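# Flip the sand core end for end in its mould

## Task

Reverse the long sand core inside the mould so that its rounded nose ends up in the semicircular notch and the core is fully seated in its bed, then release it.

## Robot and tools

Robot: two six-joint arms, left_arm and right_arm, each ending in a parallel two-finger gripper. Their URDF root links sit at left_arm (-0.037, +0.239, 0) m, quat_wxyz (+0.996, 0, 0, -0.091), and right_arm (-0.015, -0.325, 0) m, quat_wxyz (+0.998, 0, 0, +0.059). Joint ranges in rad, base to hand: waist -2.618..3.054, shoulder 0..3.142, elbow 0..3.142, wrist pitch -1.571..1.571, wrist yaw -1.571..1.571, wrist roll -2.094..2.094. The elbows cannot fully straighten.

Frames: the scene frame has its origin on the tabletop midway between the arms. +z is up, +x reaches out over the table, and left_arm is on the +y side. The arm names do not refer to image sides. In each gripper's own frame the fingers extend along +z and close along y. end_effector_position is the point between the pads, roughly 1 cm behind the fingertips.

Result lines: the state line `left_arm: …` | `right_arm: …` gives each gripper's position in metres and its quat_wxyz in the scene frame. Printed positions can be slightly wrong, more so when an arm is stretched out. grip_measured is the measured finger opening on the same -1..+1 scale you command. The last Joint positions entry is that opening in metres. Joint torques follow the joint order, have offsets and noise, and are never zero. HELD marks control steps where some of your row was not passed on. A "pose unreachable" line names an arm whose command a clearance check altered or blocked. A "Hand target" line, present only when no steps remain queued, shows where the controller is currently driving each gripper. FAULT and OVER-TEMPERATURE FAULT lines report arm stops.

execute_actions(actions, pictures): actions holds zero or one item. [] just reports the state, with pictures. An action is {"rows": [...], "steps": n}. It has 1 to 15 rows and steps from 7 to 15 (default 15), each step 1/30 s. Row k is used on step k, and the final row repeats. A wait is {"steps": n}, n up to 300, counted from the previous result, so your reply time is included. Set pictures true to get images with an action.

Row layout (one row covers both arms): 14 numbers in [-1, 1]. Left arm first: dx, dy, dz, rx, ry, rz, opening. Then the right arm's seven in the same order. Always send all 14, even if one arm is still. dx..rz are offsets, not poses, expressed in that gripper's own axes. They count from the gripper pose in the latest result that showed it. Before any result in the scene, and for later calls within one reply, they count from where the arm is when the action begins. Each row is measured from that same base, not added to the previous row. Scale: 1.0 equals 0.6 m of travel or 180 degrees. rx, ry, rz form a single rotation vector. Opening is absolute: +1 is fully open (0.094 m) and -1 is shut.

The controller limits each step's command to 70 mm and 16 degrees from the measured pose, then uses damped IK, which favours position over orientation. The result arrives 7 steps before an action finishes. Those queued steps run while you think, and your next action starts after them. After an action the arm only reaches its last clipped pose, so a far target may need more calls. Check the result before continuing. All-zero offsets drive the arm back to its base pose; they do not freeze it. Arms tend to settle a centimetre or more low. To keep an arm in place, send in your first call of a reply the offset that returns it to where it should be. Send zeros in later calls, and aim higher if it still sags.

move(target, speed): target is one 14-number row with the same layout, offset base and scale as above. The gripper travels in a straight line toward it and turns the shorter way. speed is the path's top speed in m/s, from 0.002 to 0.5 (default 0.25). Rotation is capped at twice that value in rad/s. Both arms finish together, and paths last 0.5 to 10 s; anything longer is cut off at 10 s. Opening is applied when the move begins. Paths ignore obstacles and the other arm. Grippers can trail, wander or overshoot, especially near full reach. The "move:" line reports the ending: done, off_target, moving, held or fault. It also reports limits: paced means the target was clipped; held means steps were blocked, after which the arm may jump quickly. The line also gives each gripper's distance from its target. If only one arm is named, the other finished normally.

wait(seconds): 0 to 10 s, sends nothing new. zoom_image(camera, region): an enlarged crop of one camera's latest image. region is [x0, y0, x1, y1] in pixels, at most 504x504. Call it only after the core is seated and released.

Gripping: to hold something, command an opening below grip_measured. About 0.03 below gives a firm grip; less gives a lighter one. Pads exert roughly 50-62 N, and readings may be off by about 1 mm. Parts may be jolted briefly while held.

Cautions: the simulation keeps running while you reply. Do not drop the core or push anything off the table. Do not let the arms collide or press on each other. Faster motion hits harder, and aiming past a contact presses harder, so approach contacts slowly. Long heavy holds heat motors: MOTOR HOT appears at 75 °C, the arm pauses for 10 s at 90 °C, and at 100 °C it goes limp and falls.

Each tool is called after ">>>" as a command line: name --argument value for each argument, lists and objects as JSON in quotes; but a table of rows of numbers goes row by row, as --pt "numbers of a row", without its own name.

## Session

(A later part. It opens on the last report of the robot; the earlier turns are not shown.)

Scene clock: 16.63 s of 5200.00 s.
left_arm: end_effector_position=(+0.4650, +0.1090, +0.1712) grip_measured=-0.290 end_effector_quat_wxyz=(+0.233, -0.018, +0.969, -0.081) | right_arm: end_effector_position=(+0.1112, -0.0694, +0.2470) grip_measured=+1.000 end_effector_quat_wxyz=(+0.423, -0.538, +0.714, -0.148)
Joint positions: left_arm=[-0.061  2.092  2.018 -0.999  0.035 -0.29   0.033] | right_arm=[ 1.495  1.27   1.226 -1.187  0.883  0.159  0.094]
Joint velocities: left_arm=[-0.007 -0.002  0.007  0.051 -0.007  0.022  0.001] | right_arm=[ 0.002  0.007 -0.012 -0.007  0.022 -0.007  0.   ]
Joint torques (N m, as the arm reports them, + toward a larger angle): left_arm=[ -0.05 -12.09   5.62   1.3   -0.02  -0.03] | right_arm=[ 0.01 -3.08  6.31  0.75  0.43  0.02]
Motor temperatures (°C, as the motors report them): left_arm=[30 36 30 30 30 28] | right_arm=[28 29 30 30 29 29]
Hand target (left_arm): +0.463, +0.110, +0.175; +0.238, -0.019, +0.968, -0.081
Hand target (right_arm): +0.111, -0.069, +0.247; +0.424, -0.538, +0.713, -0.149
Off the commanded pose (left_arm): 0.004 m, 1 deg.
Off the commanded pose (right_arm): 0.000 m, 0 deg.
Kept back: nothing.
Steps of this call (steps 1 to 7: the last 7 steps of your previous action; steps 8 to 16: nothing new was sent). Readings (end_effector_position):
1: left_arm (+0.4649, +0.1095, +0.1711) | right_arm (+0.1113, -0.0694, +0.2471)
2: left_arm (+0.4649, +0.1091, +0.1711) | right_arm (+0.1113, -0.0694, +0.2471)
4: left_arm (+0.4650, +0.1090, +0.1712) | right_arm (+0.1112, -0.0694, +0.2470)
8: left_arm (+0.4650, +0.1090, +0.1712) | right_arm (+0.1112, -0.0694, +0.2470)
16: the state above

>>> move --target '[-0.054,-0.003,-0.105,-0.047,-0.008,0.024,-0.36,0,0,0,0,0,0,1]' --speed 0.06

>>> zoom_image --camera "cam_low" --region '[230, 205, 350, 315]'

Scene clock: 19.00 s of 5200.00 s.
left_arm: end_effector_position=(+0.4547, +0.1194, +0.2011) grip_measured=-0.290 end_effector_quat_wxyz=(+0.186, -0.000, +0.983, +0.005) | right_arm: end_effector_position=(+0.1109, -0.0693, +0.2467) grip_measured=+1.000 end_effector_quat_wxyz=(+0.422, -0.539, +0.714, -0.147)
Joint positions: left_arm=[-0.097  2.298  2.54  -1.454 -0.11  -0.26   0.033] | right_arm=[ 1.495  1.27   1.226 -1.187  0.881  0.159  0.094]
Joint velocities: left_arm=[ 0.002 -0.002 -0.007 -0.051  0.007 -0.037  0.   ] | right_arm=[-0.002 -0.002 -0.002 -0.022 -0.051 -0.022  0.   ]
Joint torques (N m, as the arm reports them, + toward a larger angle): left_arm=[ -0.62 -14.3   11.31   1.29  -0.36   0.04] | right_arm=[ 0.02 -3.09  6.33  0.75  0.43  0.02]
Motor temperatures (°C, as the motors report them): left_arm=[30 37 30 30 30 28] | right_arm=[28 29 30 30 29 29]
Hand target (left_arm): +0.463, +0.118, +0.242; +0.247, -0.001, +0.969, -0.001
Hand target (right_arm): +0.111, -0.069, +0.247; +0.423, -0.538, +0.714, -0.148
Off the commanded pose (left_arm): 0.042 m, 7 deg.
Off the commanded pose (right_arm): 0.000 m, 0 deg.
Kept back: nothing.
move: off_target (left_arm)
camera_calibration (this result's frames):
cam_left_wrist: T_world_to_cam=[[-0.171412, -0.981708, -0.08287, 0.214954], [-0.892716, 0.119189, 0.434572, 0.308501], [-0.416746, 0.14847, -0.896816, 0.456322], [0, 0, 0, 1]] pos_world=[0.502419, 0.106502, 0.292984]
cam_right_wrist: T_world_to_cam=[[0.62154, -0.26523, 0.737117, -0.280234], [-0.35089, -0.93553, -0.0407516, 0.0145749], [0.700403, -0.233318, -0.674535, 0.176592], [0, 0, 0, 1]] pos_world=[0.0556048, -0.0194889, 0.326277]

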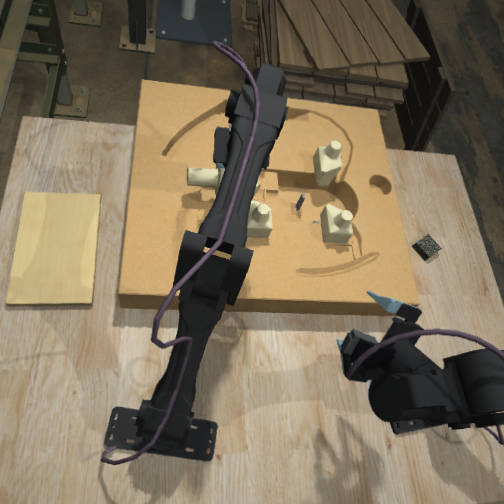

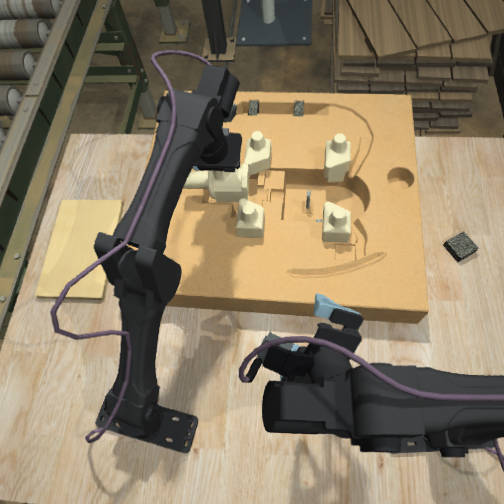

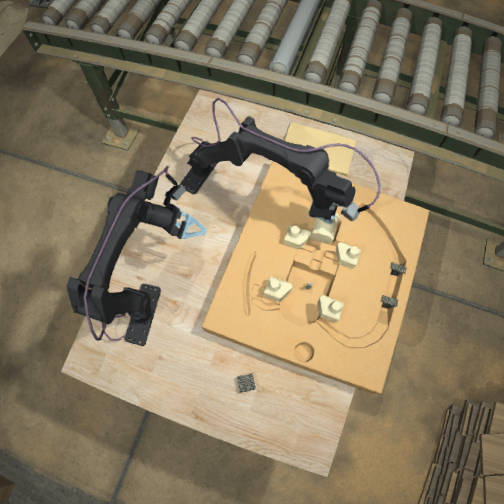

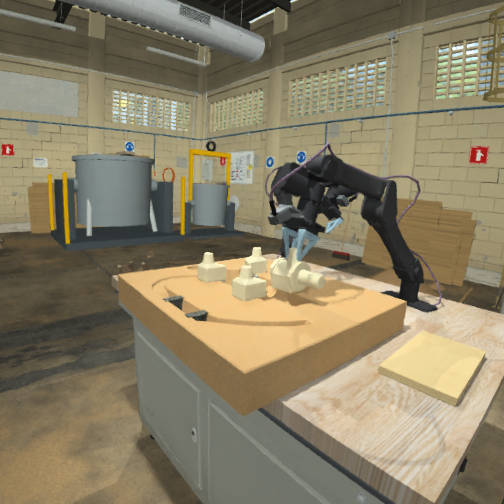

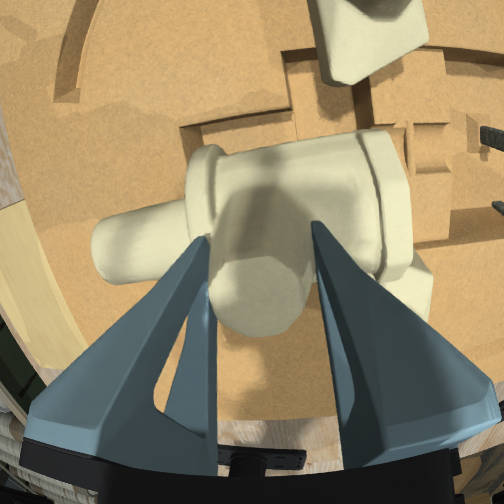

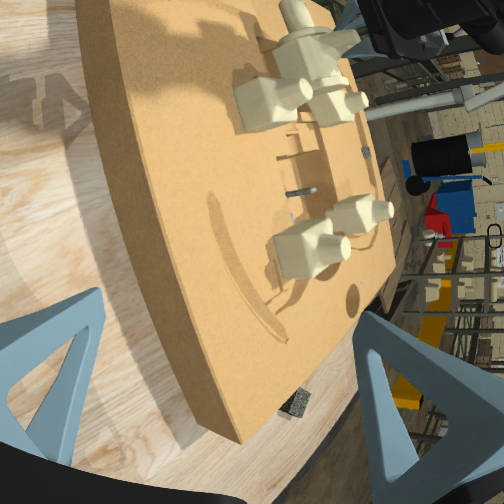

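Region (230, 205, 350, 315) of cam_low's 504x504 image, scaled by 4.200, with more detail than that image has; it fills the top 462 rows of this view, and the rest is white.

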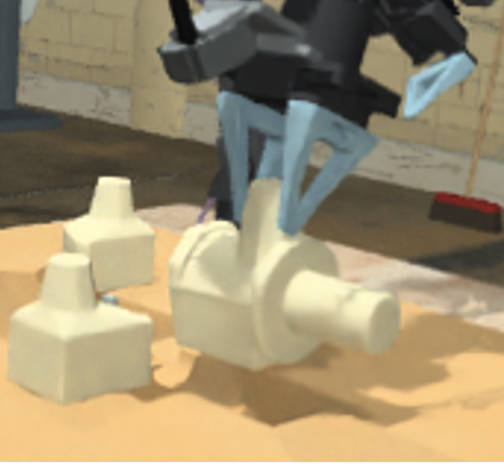

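>>> execute_actions --actions '[{"rows":[[-0.039,0,-0.061,0,-0.043,0,-0.36,0,0,0,0,0,0,1],[-0.041,0.003,-0.064,0,-0.046,0,-0.36,0,0,0,0,0,0,1],[-0.043,0.006,-0.067,0,-0.049,0,-0.36,0,0,0,0,0,0,1],[-0.045,0.01,-0.07,0,-0.052,0,-0.36,0,0,0,0,0,0,1],[-0.047,0.015,-0.073,0,-0.055,0,-0.36,0,0,0,0,0,0,1],[-0.049,0.02,-0.076,0,-0.058,0,-0.36,0,0,0,0,0,0,1],[-0.051,0.026,-0.079,0,-0.061,0,-0.36,0,0,0,0,0,0,1],[-0.053,0.032,-0.082,0,-0.064,0,-0.36,0,0,0,0,0,0,1],[-0.055,0.039,-0.085,0,-0.067,0,-0.36,0,0,0,0,0,0,1],[-0.057,0.046,-0.088,0,-0.07,0,-0.36,0,0,0,0,0,0,1],[-0.057,0.053,-0.091,0,-0.07,0,-0.36,0,0,0,0,0,0,1],[-0.057,0.06,-0.094,0,-0.07,0,-0.36,0,0,0,0,0,0,1],[-0.057,0.067,-0.097,0,-0.07,0,-0.36,0,0,0,0,0,0,1],[-0.057,0.074,-0.1,0,-0.07,0,-0.36,0,0,0,0,0,0,1],[-0.057,0.08,-0.103,0,-0.07,0,-0.36,0,0,0,0,0,0,1]]}]'

>>> execute_actions --actions '[{"steps":18}]' --pictures true

>>> zoom_image --camera "cam_low" --region '[240, 205, 360, 315]'

Scene clock: 20.20 s of 5200.00 s.
left_arm: end_effector_position=(+0.4529, +0.1229, +0.2056) grip_measured=-0.290 end_effector_quat_wxyz=(+0.194, +0.005, +0.981, +0.008) | right_arm: end_effector_position=(+0.1107, -0.0692, +0.2465) grip_measured=+1.000 end_effector_quat_wxyz=(+0.422, -0.539, +0.714, -0.147)
Joint positions: left_arm=[-0.094  2.257  2.48  -1.42  -0.117 -0.244  0.033] | right_arm=[ 1.495  1.27   1.226 -1.187  0.879  0.159  0.094]
Joint velocities: left_arm=[ 0.061 -0.344 -0.486  0.3   -0.066  0.139  0.   ] | right_arm=[-0.012  0.002 -0.012  0.022 -0.081 -0.037  0.   ]
Joint torques (N m, as the arm reports them, + toward a larger angle): left_arm=[  1.77 -16.92   8.12   1.36  -0.43   0.08] | right_arm=[ 0.01 -3.09  6.33  0.75  0.46  0.03]
Motor temperatures (°C, as the motors report them): left_arm=[30 38 31 30 30 28] | right_arm=[28 29 30 30 29 29]
Steps of this call (steps 1 to 28: nothing new was sent; steps 29 to 36: the first 8 steps of this action). Readings (end_effector_position):
29: left_arm (+0.4547, +0.1196, +0.2012) | right_arm (+0.1109, -0.0693, +0.2467)
30: left_arm (+0.4547, +0.1197, +0.2012) | right_arm (+0.1109, -0.0693, +0.2466)
32: left_arm (+0.4546, +0.1201, +0.2017) | right_arm (+0.1108, -0.0692, +0.2466)
36: the state above

Scene clock: 20.80 s of 5200.00 s.
left_arm: end_effector_position=(+0.4505, +0.1695, +0.2339) grip_measured=-0.290 end_effector_quat_wxyz=(+0.224, -0.001, +0.974, +0.017) | right_arm: end_effector_position=(+0.1107, -0.0692, +0.2464) grip_measured=+1.000 end_effector_quat_wxyz=(+0.422, -0.539, +0.714, -0.147)
Joint positions: left_arm=[-0.002  2.148  2.394 -1.378 -0.115 -0.162  0.033] | right_arm=[ 1.495  1.27   1.226 -1.187  0.879  0.159  0.094]
Joint velocities: left_arm=[-0.017  0.007 -0.007  0.037  0.081  0.022 -0.   ] | right_arm=[0.002 0.007 0.002 0.022 0.037 0.022 0.   ]
Joint torques (N m, as the arm reports them, + toward a larger angle): left_arm=[ -0.49 -14.53   7.43   1.78  -0.12   0.01] | right_arm=[ 0.01 -3.09  6.31  0.75  0.42  0.02]
Motor temperatures (°C, as the motors report them): left_arm=[30 38 31 30 30 28] | right_arm=[28 29 30 30 29 29]
Hand target (left_arm): +0.459, +0.166, +0.272; +0.290, +0.001, +0.957, +0.007
Hand target (right_arm): +0.111, -0.069, +0.247; +0.422, -0.539, +0.714, -0.147
Off the commanded pose (left_arm): 0.040 m, 8 deg.
Off the commanded pose (right_arm): 0.000 m, 0 deg.
Kept back: nothing.
Steps of this call (steps 1 to 7: the last 7 steps of your previous action; steps 8 to 18: nothing new was sent). Readings (end_effector_position):
1: left_arm (+0.4525, +0.1248, +0.2073) | right_arm (+0.1107, -0.0692, +0.2465)
2: left_arm (+0.4521, +0.1276, +0.2095) | right_arm (+0.1107, -0.0692, +0.2465)
4: left_arm (+0.4510, +0.1358, +0.2144) | right_arm (+0.1107, -0.0692, +0.2465)
8: left_arm (+0.4491, +0.1583, +0.2259) | right_arm (+0.1107, -0.0692, +0.2465)
18: the state above
camera_calibration (this result's frames):
cam_left_wrist: T_world_to_cam=[[-0.157183, -0.980264, -0.119903, 0.268157], [-0.92442, 0.103324, 0.367112, 0.317262], [-0.347478, 0.168545, -0.922416, 0.447918], [0, 0, 0, 1]] pos_world=[0.491075, 0.154589, 0.328849]
cam_right_wrist: T_world_to_cam=[[0.62333, -0.264687, 0.7358, -0.279662], [-0.350263, -0.935801, -0.0399089, 0.0142619], [0.699125, -0.232847, -0.676022, 0.17714], [0, 0, 0, 1]] pos_world=[0.0554744, -0.0194302, 0.326095]

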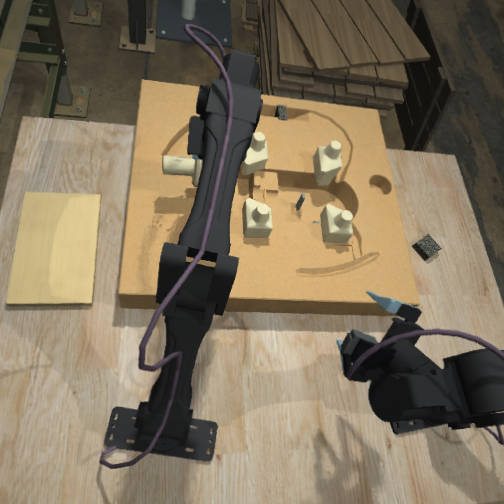

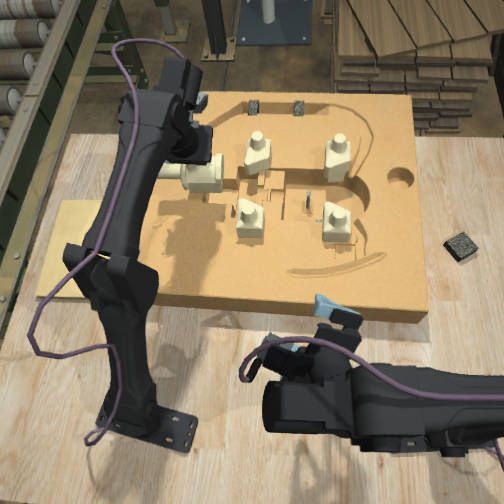

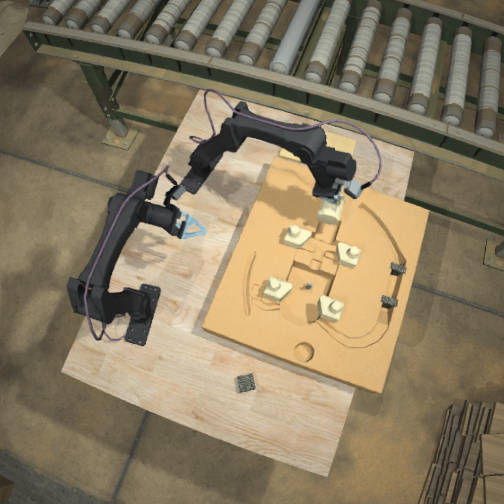

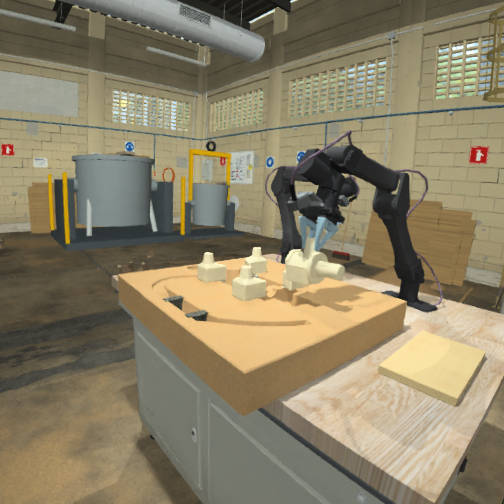

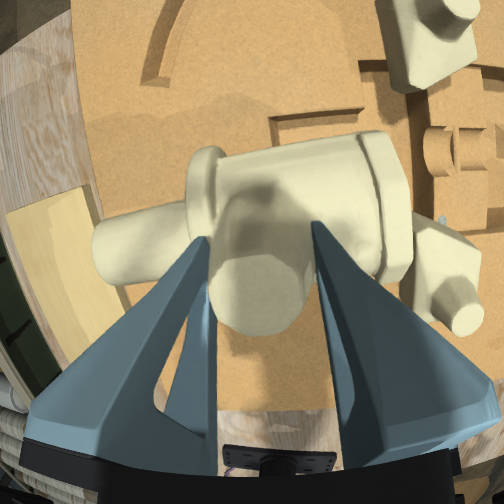

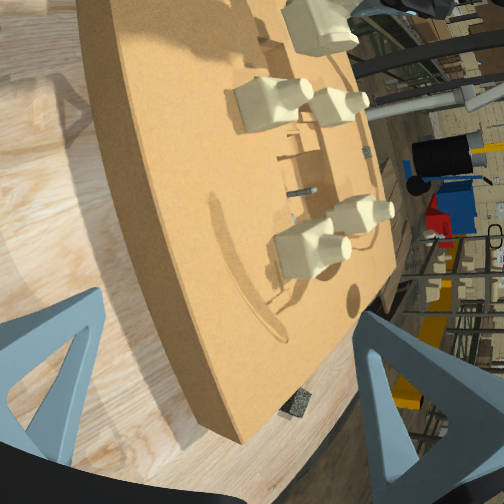

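Region (240, 205, 360, 315) of cam_low's 504x504 image, scaled by 4.200, with more detail than that image has; it fills the top 462 rows of this view, and the rest is white.

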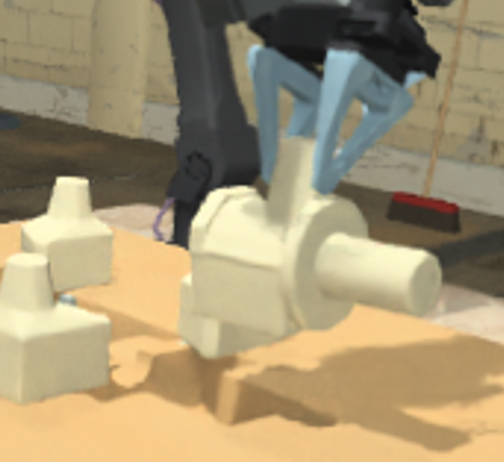

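>>> move --target '[0.186,0.454,-0.140,-0.154,-0.030,-0.292,-0.36,0,0,0,0,0,0,1]' --speed 0.25

>>> zoom_image --camera "cam_head_right" --region '[170, 130, 330, 250]'

>>> zoom_image --camera "cam_head_left" --region '[170, 130, 330, 250]'

Scene clock: 24.40 s of 5200.00 s.
left_arm: end_effector_position=(+0.3084, +0.4298, +0.2363) grip_measured=-0.290 end_effector_quat_wxyz=(+0.187, -0.472, +0.852, +0.129) | right_arm: end_effector_position=(+0.1105, -0.0691, +0.2462) grip_measured=+1.000 end_effector_quat_wxyz=(+0.421, -0.540, +0.714, -0.146)
Joint positions: left_arm=[ 0.549  1.767  1.869 -1.325 -0.303 -0.591  0.033] | right_arm=[ 1.495  1.27   1.226 -1.187  0.877  0.159  0.094]
Joint velocities: left_arm=[ 0.007 -0.012 -0.022 -0.037 -0.081  0.037 -0.   ] | right_arm=[ 0.007 -0.002  0.027  0.037  0.051 -0.037  0.   ]
Joint torques (N m, as the arm reports them, + toward a larger angle): left_arm=[  0.01 -11.5   10.09   1.39  -0.66  -0.06] | right_arm=[ 0.02 -3.08  6.31  0.75  0.42  0.02]
Motor temperatures (°C, as the motors report them): left_arm=[30 39 31 31 30 28] | right_arm=[28 29 30 30 29 29]
Hand target (left_arm): +0.312, +0.438, +0.273; +0.251, -0.481, +0.829, +0.138
Hand target (right_arm): +0.111, -0.069, +0.246; +0.422, -0.539, +0.714, -0.147
Off the commanded pose (left_arm): 0.035 m, 7 deg.
Off the commanded pose (right_arm): 0.000 m, 0 deg.
Kept back: nothing.
move: off_target (left_arm)
camera_calibration (this result's frames):
cam_left_wrist: T_world_to_cam=[[0.746201, -0.652889, -0.130075, 0.084328], [-0.576354, -0.731364, 0.364585, 0.410165], [-0.333166, -0.197085, -0.92204, 0.509549], [0, 0, 0, 1]] pos_world=[0.343239, 0.455461, 0.331253]
cam_right_wrist: T_world_to_cam=[[0.624819, -0.264234, 0.734699, -0.279185], [-0.34974, -0.936026, -0.0392078, 0.0140015], [0.698057, -0.232456, -0.67726, 0.177595], [0, 0, 0, 1]] pos_world=[0.0553654, -0.0193813, 0.325943]

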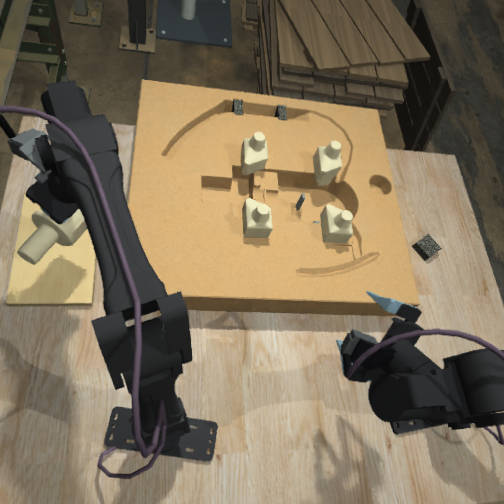

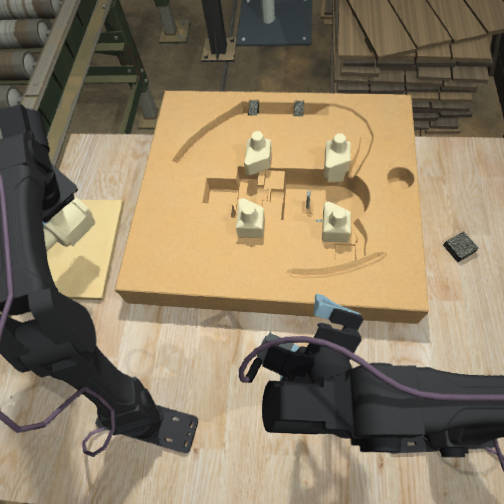

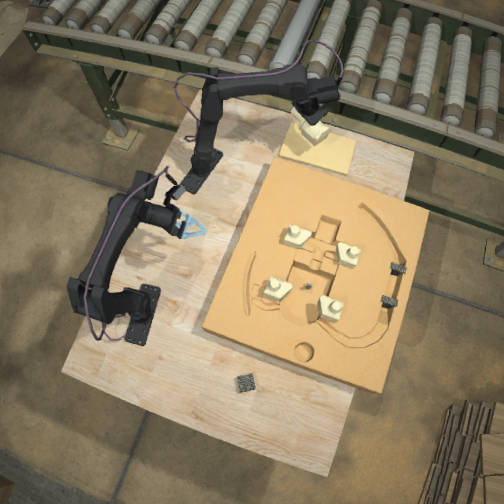

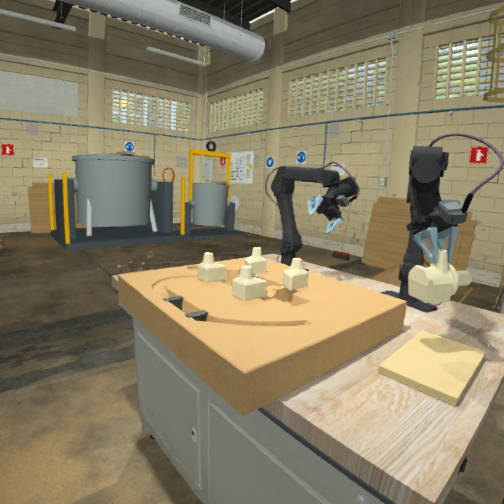

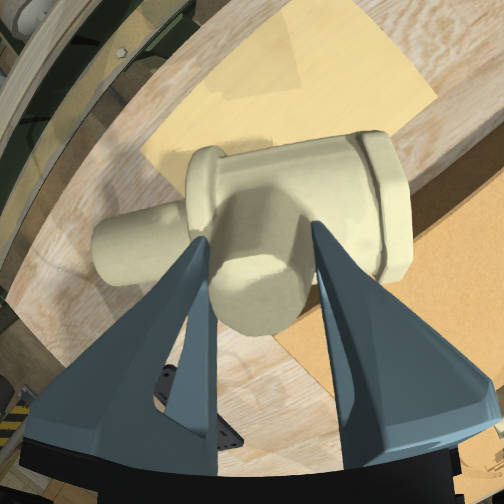

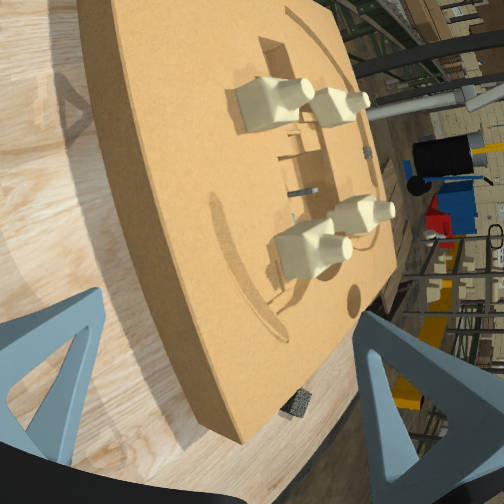

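Region (170, 130, 330, 250) of cam_head_right's 504x504 image, scaled by 3.150, with more detail than that image has; it fills the top 378 rows of this view, and the rest is white.

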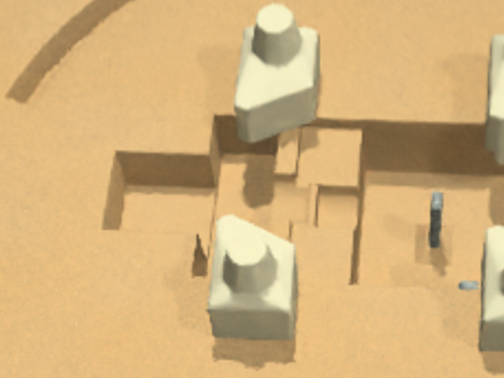

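Region (170, 130, 330, 250) of cam_head_left's 504x504 image, scaled by 3.150, with more detail than that image has; it fills the top 378 rows of this view, and the rest is white.

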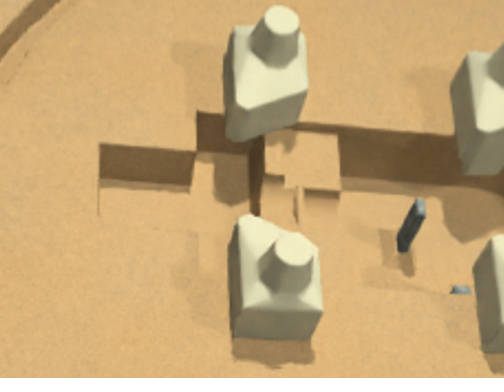

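>>> move --target '[0.0235,0.052,0.132,-0.1415,-0.0205,-0.337,-0.36,0,0,0,0,0,0,1]' --speed 0.3

>>> zoom_image --camera "cam_low" --region '[364, 260, 504, 410]'

Scene clock: 27.73 s of 5200.00 s.
left_arm: end_effector_position=(+0.2921, +0.4540, +0.1323) grip_measured=-0.290 end_effector_quat_wxyz=(-0.109, +0.861, -0.457, -0.196) | right_arm: end_effector_position=(+0.1102, -0.0690, +0.2459) grip_measured=+1.000 end_effector_quat_wxyz=(+0.420, -0.540, +0.714, -0.145)
Joint positions: left_arm=[ 0.563  2.111  1.94  -1.494 -0.444 -1.807  0.033] | right_arm=[ 1.495  1.27   1.226 -1.187  0.875  0.159  0.094]
Joint velocities: left_arm=[-0.017  0.007  0.002 -0.007 -0.007  0.022  0.001] | right_arm=[-0.002 -0.007 -0.002 -0.125  0.007 -0.007  0.   ]
Joint torques (N m, as the arm reports them, + toward a larger angle): left_arm=[  0.49 -12.36  10.72  -0.04  -1.15  -0.06] | right_arm=[ 0.01 -3.09  6.32  0.75  0.43  0.02]
Motor temperatures (°C, as the motors report them): left_arm=[30 40 31 31 30 28] | right_arm=[28 29 31 30 29 29]
Hand target (left_arm): +0.289, +0.467, +0.161; -0.151, +0.859, -0.443, -0.208
Hand target (right_arm): +0.110, -0.069, +0.246; +0.421, -0.540, +0.714, -0.146
Off the commanded pose (left_arm): 0.031 m, 5 deg.
Off the commanded pose (right_arm): 0.000 m, 0 deg.
Kept back: nothing.
move: off_target (left_arm)
camera_calibration (this result's frames):
cam_left_wrist: T_world_to_cam=[[0.908723, 0.409791, -0.0793356, -0.437908], [0.409371, -0.837897, 0.361032, 0.217259], [0.0814726, -0.360556, -0.929173, 0.366982], [0, 0, 0, 1]] pos_world=[0.279099, 0.493809, 0.22781]
cam_right_wrist: T_world_to_cam=[[0.626305, -0.26378, 0.733595, -0.278706], [-0.349215, -0.936251, -0.0385075, 0.0137415], [0.696987, -0.232065, -0.678495, 0.178049], [0, 0, 0, 1]] pos_world=[0.055256, -0.0193326, 0.325792]

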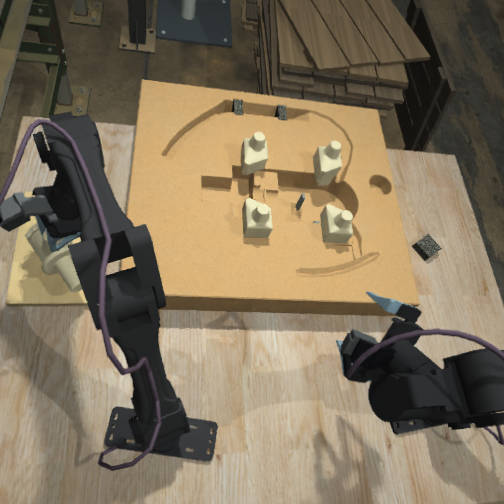

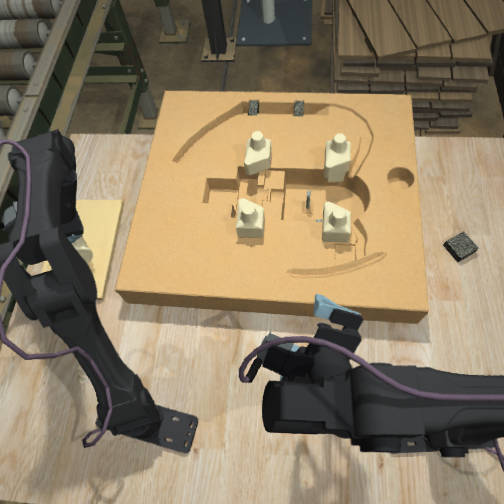

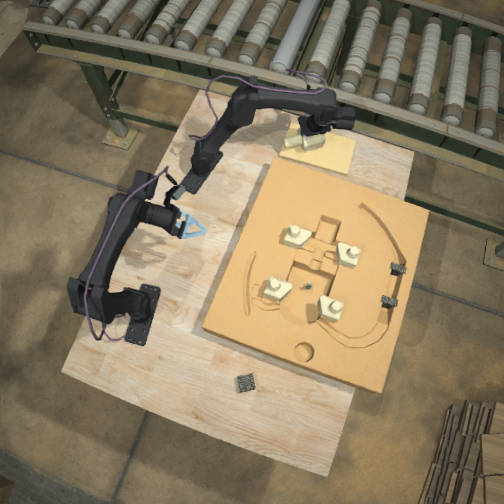

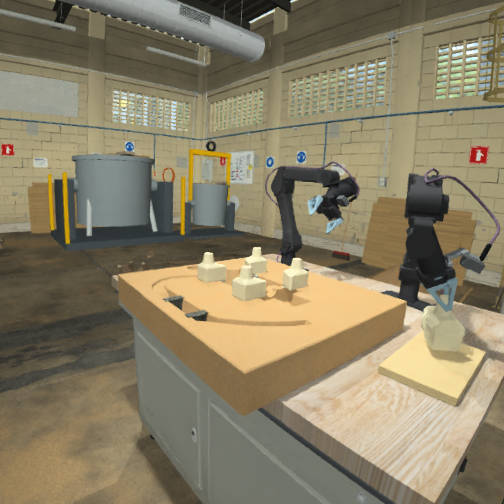

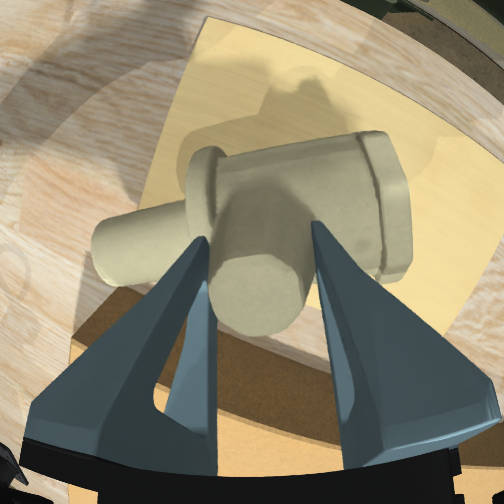

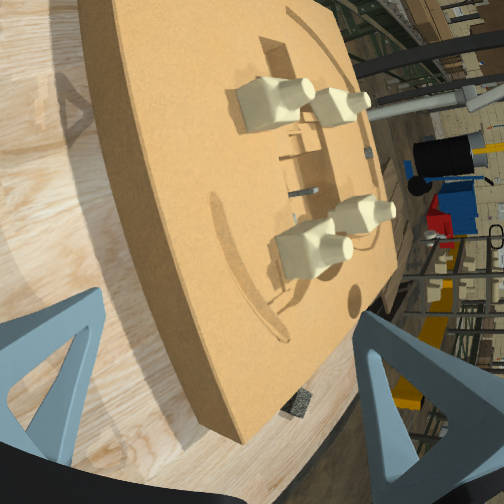

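Region (364, 260, 504, 410) of cam_low's 504x504 image, scaled by 3.360, with more detail than that image has; it fills the left 470 columns of this view, and the rest is white.

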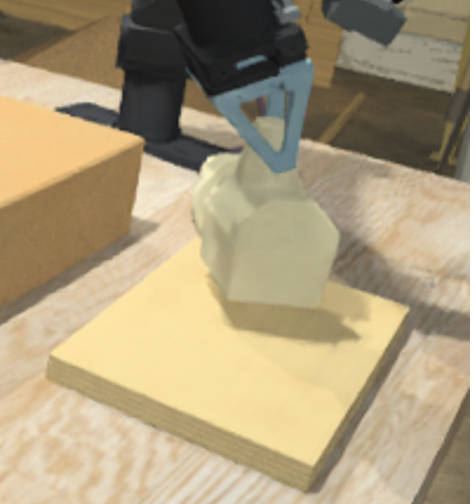

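>>> execute_actions --actions '[{"rows":[[-0.0385,-0.008,-0.031,0.018,-0.024,-0.011,-0.36,0,0,0,0,0,0,1],[-0.037,-0.008,-0.028,0.018,-0.024,-0.011,-0.36,0,0,0,0,0,0,1],[-0.0355,-0.008,-0.025,0.018,-0.024,-0.011,-0.36,0,0,0,0,0,0,1],[-0.034,-0.008,-0.022,0.018,-0.024,-0.011,-0.36,0,0,0,0,0,0,1],[-0.0325,-0.008,-0.019,0.018,-0.024,-0.011,-0.36,0,0,0,0,0,0,1],[-0.031,-0.008,-0.016,0.018,-0.024,-0.011,-0.36,0,0,0,0,0,0,1],[-0.0295,-0.008,-0.013,0.018,-0.024,-0.011,-0.36,0,0,0,0,0,0,1],[-0.028,-0.008,-0.01,0.018,-0.024,-0.011,-0.36,0,0,0,0,0,0,1],[-0.0265,-0.008,-0.007,0.018,-0.024,-0.011,-0.36,0,0,0,0,0,0,1],[-0.025,-0.008,-0.004,0.018,-0.024,-0.011,-0.36,0,0,0,0,0,0,1],[-0.0235,-0.008,-0.001,0.018,-0.024,-0.011,-0.36,0,0,0,0,0,0,1],[-0.022,-0.008,0.002,0.018,-0.024,-0.011,-0.36,0,0,0,0,0,0,1],[-0.0205,-0.008,0.005,0.018,-0.024,-0.011,-0.36,0,0,0,0,0,0,1],[-0.019,-0.008,0.008,0.018,-0.024,-0.011,-0.36,0,0,0,0,0,0,1],[-0.0175,-0.008,0.011,0.018,-0.024,-0.011,-0.36,0,0,0,0,0,0,1]]}]'

>>> execute_actions --actions '[{"steps":16}]'

Scene clock: 28.93 s of 5200.00 s.
left_arm: end_effector_position=(+0.2930, +0.4559, +0.1301) grip_measured=-0.290 end_effector_quat_wxyz=(-0.115, +0.862, -0.453, -0.197) | right_arm: end_effector_position=(+0.1101, -0.0690, +0.2457) grip_measured=+1.000 end_effector_quat_wxyz=(+0.420, -0.540, +0.715, -0.145)
Joint positions: left_arm=[ 0.563  2.111  1.929 -1.477 -0.453 -1.815  0.033] | right_arm=[ 1.495  1.27   1.226 -1.187  0.874  0.159  0.094]
Joint velocities: left_arm=[-0.007  0.002 -0.217  0.139  0.037 -0.037 -0.001] | right_arm=[-0.007  0.007 -0.002  0.022  0.007 -0.022  0.   ]
Joint torques (N m, as the arm reports them, + toward a larger angle): left_arm=[ -0.14 -12.51   6.38   0.06  -1.12  -0.07] | right_arm=[ 0.01 -3.09  6.31  0.75  0.45  0.02]
Motor temperatures (°C, as the motors report them): left_arm=[30 40 31 31 30 28] | right_arm=[28 29 31 30 29 29]
Steps of this call (steps 1 to 28: nothing new was sent; steps 29 to 36: the first 8 steps of this action). Readings (end_effector_position):
29: left_arm (+0.2917, +0.4540, +0.1324) | right_arm (+0.1102, -0.0690, +0.2459)
30: left_arm (+0.2916, +0.4541, +0.1324) | right_arm (+0.1102, -0.0690, +0.2458)
32: left_arm (+0.2918, +0.4546, +0.1326) | right_arm (+0.1101, -0.0690, +0.2458)
36: the state above

Scene clock: 29.47 s of 5200.00 s.
left_arm: end_effector_position=(+0.2893, +0.4554, +0.1112) grip_measured=-0.290 end_effector_quat_wxyz=(-0.110, +0.860, -0.453, -0.205) | right_arm: end_effector_position=(+0.1100, -0.0690, +0.2457) grip_measured=+1.000 end_effector_quat_wxyz=(+0.420, -0.540, +0.715, -0.145)
Joint positions: left_arm=[ 0.563  2.111  1.85  -1.417 -0.458 -1.817  0.033] | right_arm=[ 1.495  1.27   1.226 -1.187  0.873  0.159  0.094]
Joint velocities: left_arm=[-0.002 -0.012  0.002  0.007  0.051 -0.022  0.001] | right_arm=[-0.002  0.007 -0.007  0.007  0.066  0.066  0.   ]
Joint torques (N m, as the arm reports them, + toward a larger angle): left_arm=[ -0.14 -12.71   6.82   0.3   -1.12  -0.09] | right_arm=[ 0.01 -3.08  6.33  0.75  0.42  0.02]
Motor temperatures (°C, as the motors report them): left_arm=[30 40 31 31 30 28] | right_arm=[28 29 31 30 29 29]
Hand target (left_arm): +0.289, +0.466, +0.131; -0.152, +0.858, -0.443, -0.213
Hand target (right_arm): +0.110, -0.069, +0.246; +0.420, -0.540, +0.714, -0.145
Off the commanded pose (left_arm): 0.023 m, 5 deg.
Off the commanded pose (right_arm): 0.000 m, 0 deg.
Kept back: nothing.
Steps of this call (steps 1 to 7: the last 7 steps of your previous action; steps 8 to 16: nothing new was sent). Readings (end_effector_position):
1: left_arm (+0.2930, +0.4561, +0.1281) | right_arm (+0.1100, -0.0690, +0.2457)
2: left_arm (+0.2928, +0.4560, +0.1260) | right_arm (+0.1100, -0.0690, +0.2457)
4: left_arm (+0.2917, +0.4556, +0.1212) | right_arm (+0.1100, -0.0690, +0.2457)
8: left_arm (+0.2896, +0.4548, +0.1125) | right_arm (+0.1100, -0.0690, +0.2457)
16: the state above

>>> execute_actions --actions '[{"rows":[[-0.027,-0.01,-0.021,0.018,-0.02,-0.011,-0.36,0,0,0,0,0,0,1],[-0.026,-0.01,-0.019,0.018,-0.02,-0.011,-0.36,0,0,0,0,0,0,1],[-0.025,-0.01,-0.017,0.018,-0.02,-0.011,-0.36,0,0,0,0,0,0,1],[-0.024,-0.01,-0.015,0.018,-0.02,-0.011,-0.36,0,0,0,0,0,0,1],[-0.023,-0.01,-0.013,0.018,-0.02,-0.011,-0.36,0,0,0,0,0,0,1],[-0.022,-0.01,-0.011,0.018,-0.02,-0.011,-0.36,0,0,0,0,0,0,1],[-0.021,-0.01,-0.009,0.018,-0.02,-0.011,-0.36,0,0,0,0,0,0,1],[-0.02,-0.01,-0.007,0.018,-0.02,-0.011,-0.36,0,0,0,0,0,0,1],[-0.019,-0.01,-0.005,0.018,-0.02,-0.011,-0.36,0,0,0,0,0,0,1],[-0.018,-0.01,-0.003,0.018,-0.02,-0.011,-0.36,0,0,0,0,0,0,1],[-0.017,-0.01,-0.001,0.018,-0.02,-0.011,-0.36,0,0,0,0,0,0,1],[-0.016,-0.01,0.001,0.018,-0.02,-0.011,-0.36,0,0,0,0,0,0,1]],"steps":12}]'

>>> execute_actions --actions '[{"steps":16}]' --pictures true

>>> zoom_image --camera "cam_low" --region '[364, 260, 504, 410]'

Scene clock: 30.20 s of 5200.00 s.
left_arm: end_effector_position=(+0.2888, +0.4557, +0.1105) grip_measured=-0.290 end_effector_quat_wxyz=(-0.111, +0.861, -0.451, -0.206) | right_arm: end_effector_position=(+0.1098, -0.0689, +0.2455) grip_measured=+1.000 end_effector_quat_wxyz=(+0.419, -0.541, +0.715, -0.144)
Joint positions: left_arm=[ 0.563  2.111  1.847 -1.415 -0.461 -1.821  0.033] | right_arm=[ 1.495  1.27   1.226 -1.187  0.872  0.159  0.094]
Joint velocities: left_arm=[-0.007 -0.002 -0.081  0.066 -0.11  -0.022 -0.001] | right_arm=[-0.012  0.002  0.012  0.007 -0.081  0.007  0.   ]
Joint torques (N m, as the arm reports them, + toward a larger angle): left_arm=[ -0.54 -12.25   5.95   0.34  -0.91  -0.13] | right_arm=[ 0.01 -3.08  6.32  0.75  0.4   0.02]
Motor temperatures (°C, as the motors report them): left_arm=[30 40 31 31 30 28] | right_arm=[28 29 31 30 29 29]
Steps of this call (steps 1 to 17: nothing new was sent; steps 18 to 22: the first 5 steps of this action). Readings (end_effector_position):
18: left_arm (+0.2893, +0.4554, +0.1112) | right_arm (+0.1100, -0.0689, +0.2456)
19: left_arm (+0.2893, +0.4554, +0.1112) | right_arm (+0.1099, -0.0689, +0.2456)
21: left_arm (+0.2891, +0.4554, +0.1109) | right_arm (+0.1099, -0.0689, +0.2455)
22: the state above

Scene clock: 30.73 s of 5200.00 s.
left_arm: end_effector_position=(+0.2878, +0.4561, +0.1097) grip_measured=-0.290 end_effector_quat_wxyz=(-0.119, +0.859, -0.452, -0.211) | right_arm: end_effector_position=(+0.1098, -0.0689, +0.2454) grip_measured=+1.000 end_effector_quat_wxyz=(+0.419, -0.541, +0.715, -0.144)
Joint positions: left_arm=[ 0.558  2.102  1.824 -1.397 -0.478 -1.824  0.033] | right_arm=[ 1.495  1.27   1.226 -1.187  0.871  0.159  0.094]
Joint velocities: left_arm=[ 0.017 -0.022 -0.002 -0.022 -0.007 -0.022 -0.001] | right_arm=[-0.007 -0.002 -0.012  0.007  0.007 -0.037  0.   ]
Joint torques (N m, as the arm reports them, + toward a larger angle): left_arm=[  0.04 -11.36   4.63   0.6   -0.91  -0.14] | right_arm=[ 0.01 -3.09  6.32  0.75  0.42  0.02]
Motor temperatures (°C, as the motors report them): left_arm=[30 40 31 31 30 28] | right_arm=[28 29 31 30 29 29]
Hand target (left_arm): +0.289, +0.466, +0.115; -0.151, +0.858, -0.440, -0.217
Hand target (right_arm): +0.110, -0.069, +0.246; +0.420, -0.540, +0.715, -0.145
Off the commanded pose (left_arm): 0.011 m, 4 deg.
Off the commanded pose (right_arm): 0.000 m, 0 deg.
Kept back: nothing.
Steps of this call (steps 1 to 7: the last 7 steps of your previous action; steps 8 to 16: nothing new was sent). Readings (end_effector_position):
1: left_arm (+0.2885, +0.4563, +0.1102) | right_arm (+0.1098, -0.0689, +0.2455)
2: left_arm (+0.2884, +0.4564, +0.1100) | right_arm (+0.1098, -0.0689, +0.2455)
4: left_arm (+0.2883, +0.4564, +0.1097) | right_arm (+0.1098, -0.0689, +0.2454)
8: left_arm (+0.2879, +0.4561, +0.1096) | right_arm (+0.1098, -0.0689, +0.2454)
16: the state above
camera_calibration (this result's frames):
cam_left_wrist: T_world_to_cam=[[0.904664, 0.418663, -0.0794036, -0.439489], [0.420351, -0.846198, 0.327496, 0.233258], [0.069919, -0.329651, -0.94151, 0.337759], [0, 0, 0, 1]] pos_world=[0.275924, 0.492723, 0.206715]
cam_right_wrist: T_world_to_cam=[[0.629272, -0.262869, 0.73138, -0.277746], [-0.348161, -0.9367, -0.0371098, 0.0132227], [0.694838, -0.231286, -0.68096, 0.178955], [0, 0, 0, 1]] pos_world=[0.0550365, -0.0192353, 0.32549]

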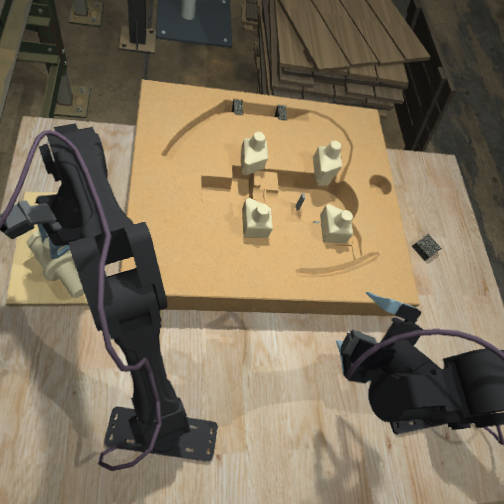

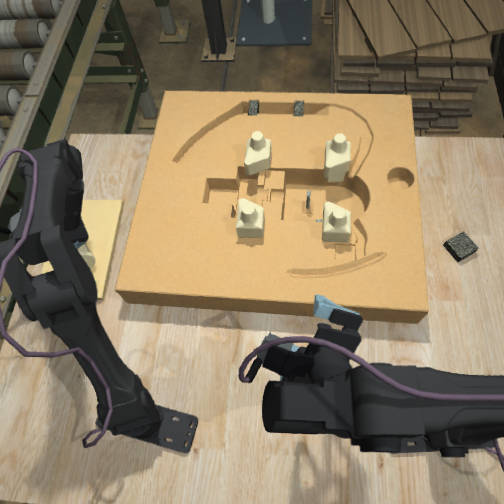

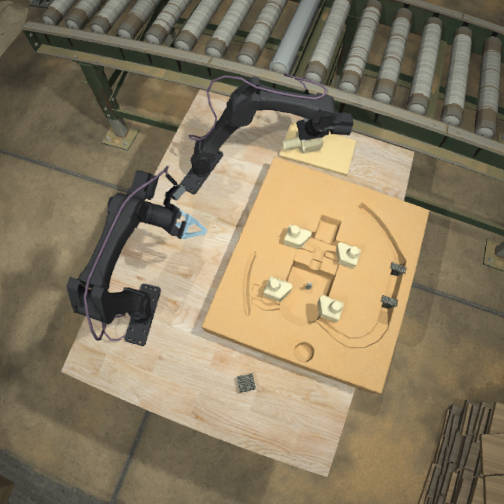

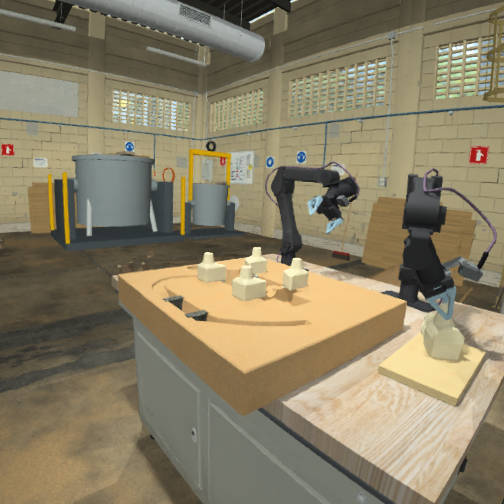

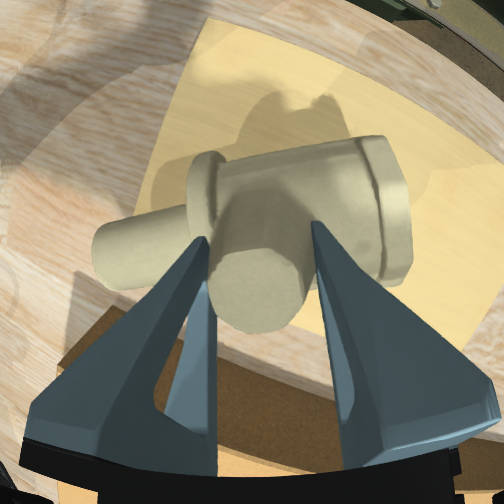

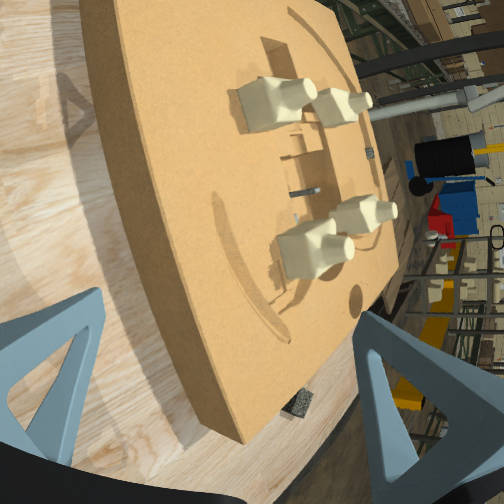

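Region (364, 260, 504, 410) of cam_low's 504x504 image, scaled by 3.360, with more detail than that image has; it fills the left 470 columns of this view, and the rest is white.

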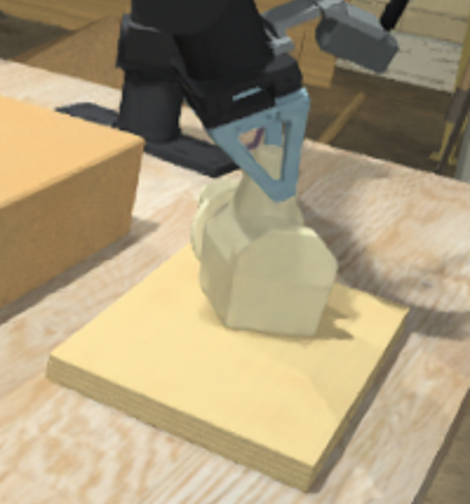

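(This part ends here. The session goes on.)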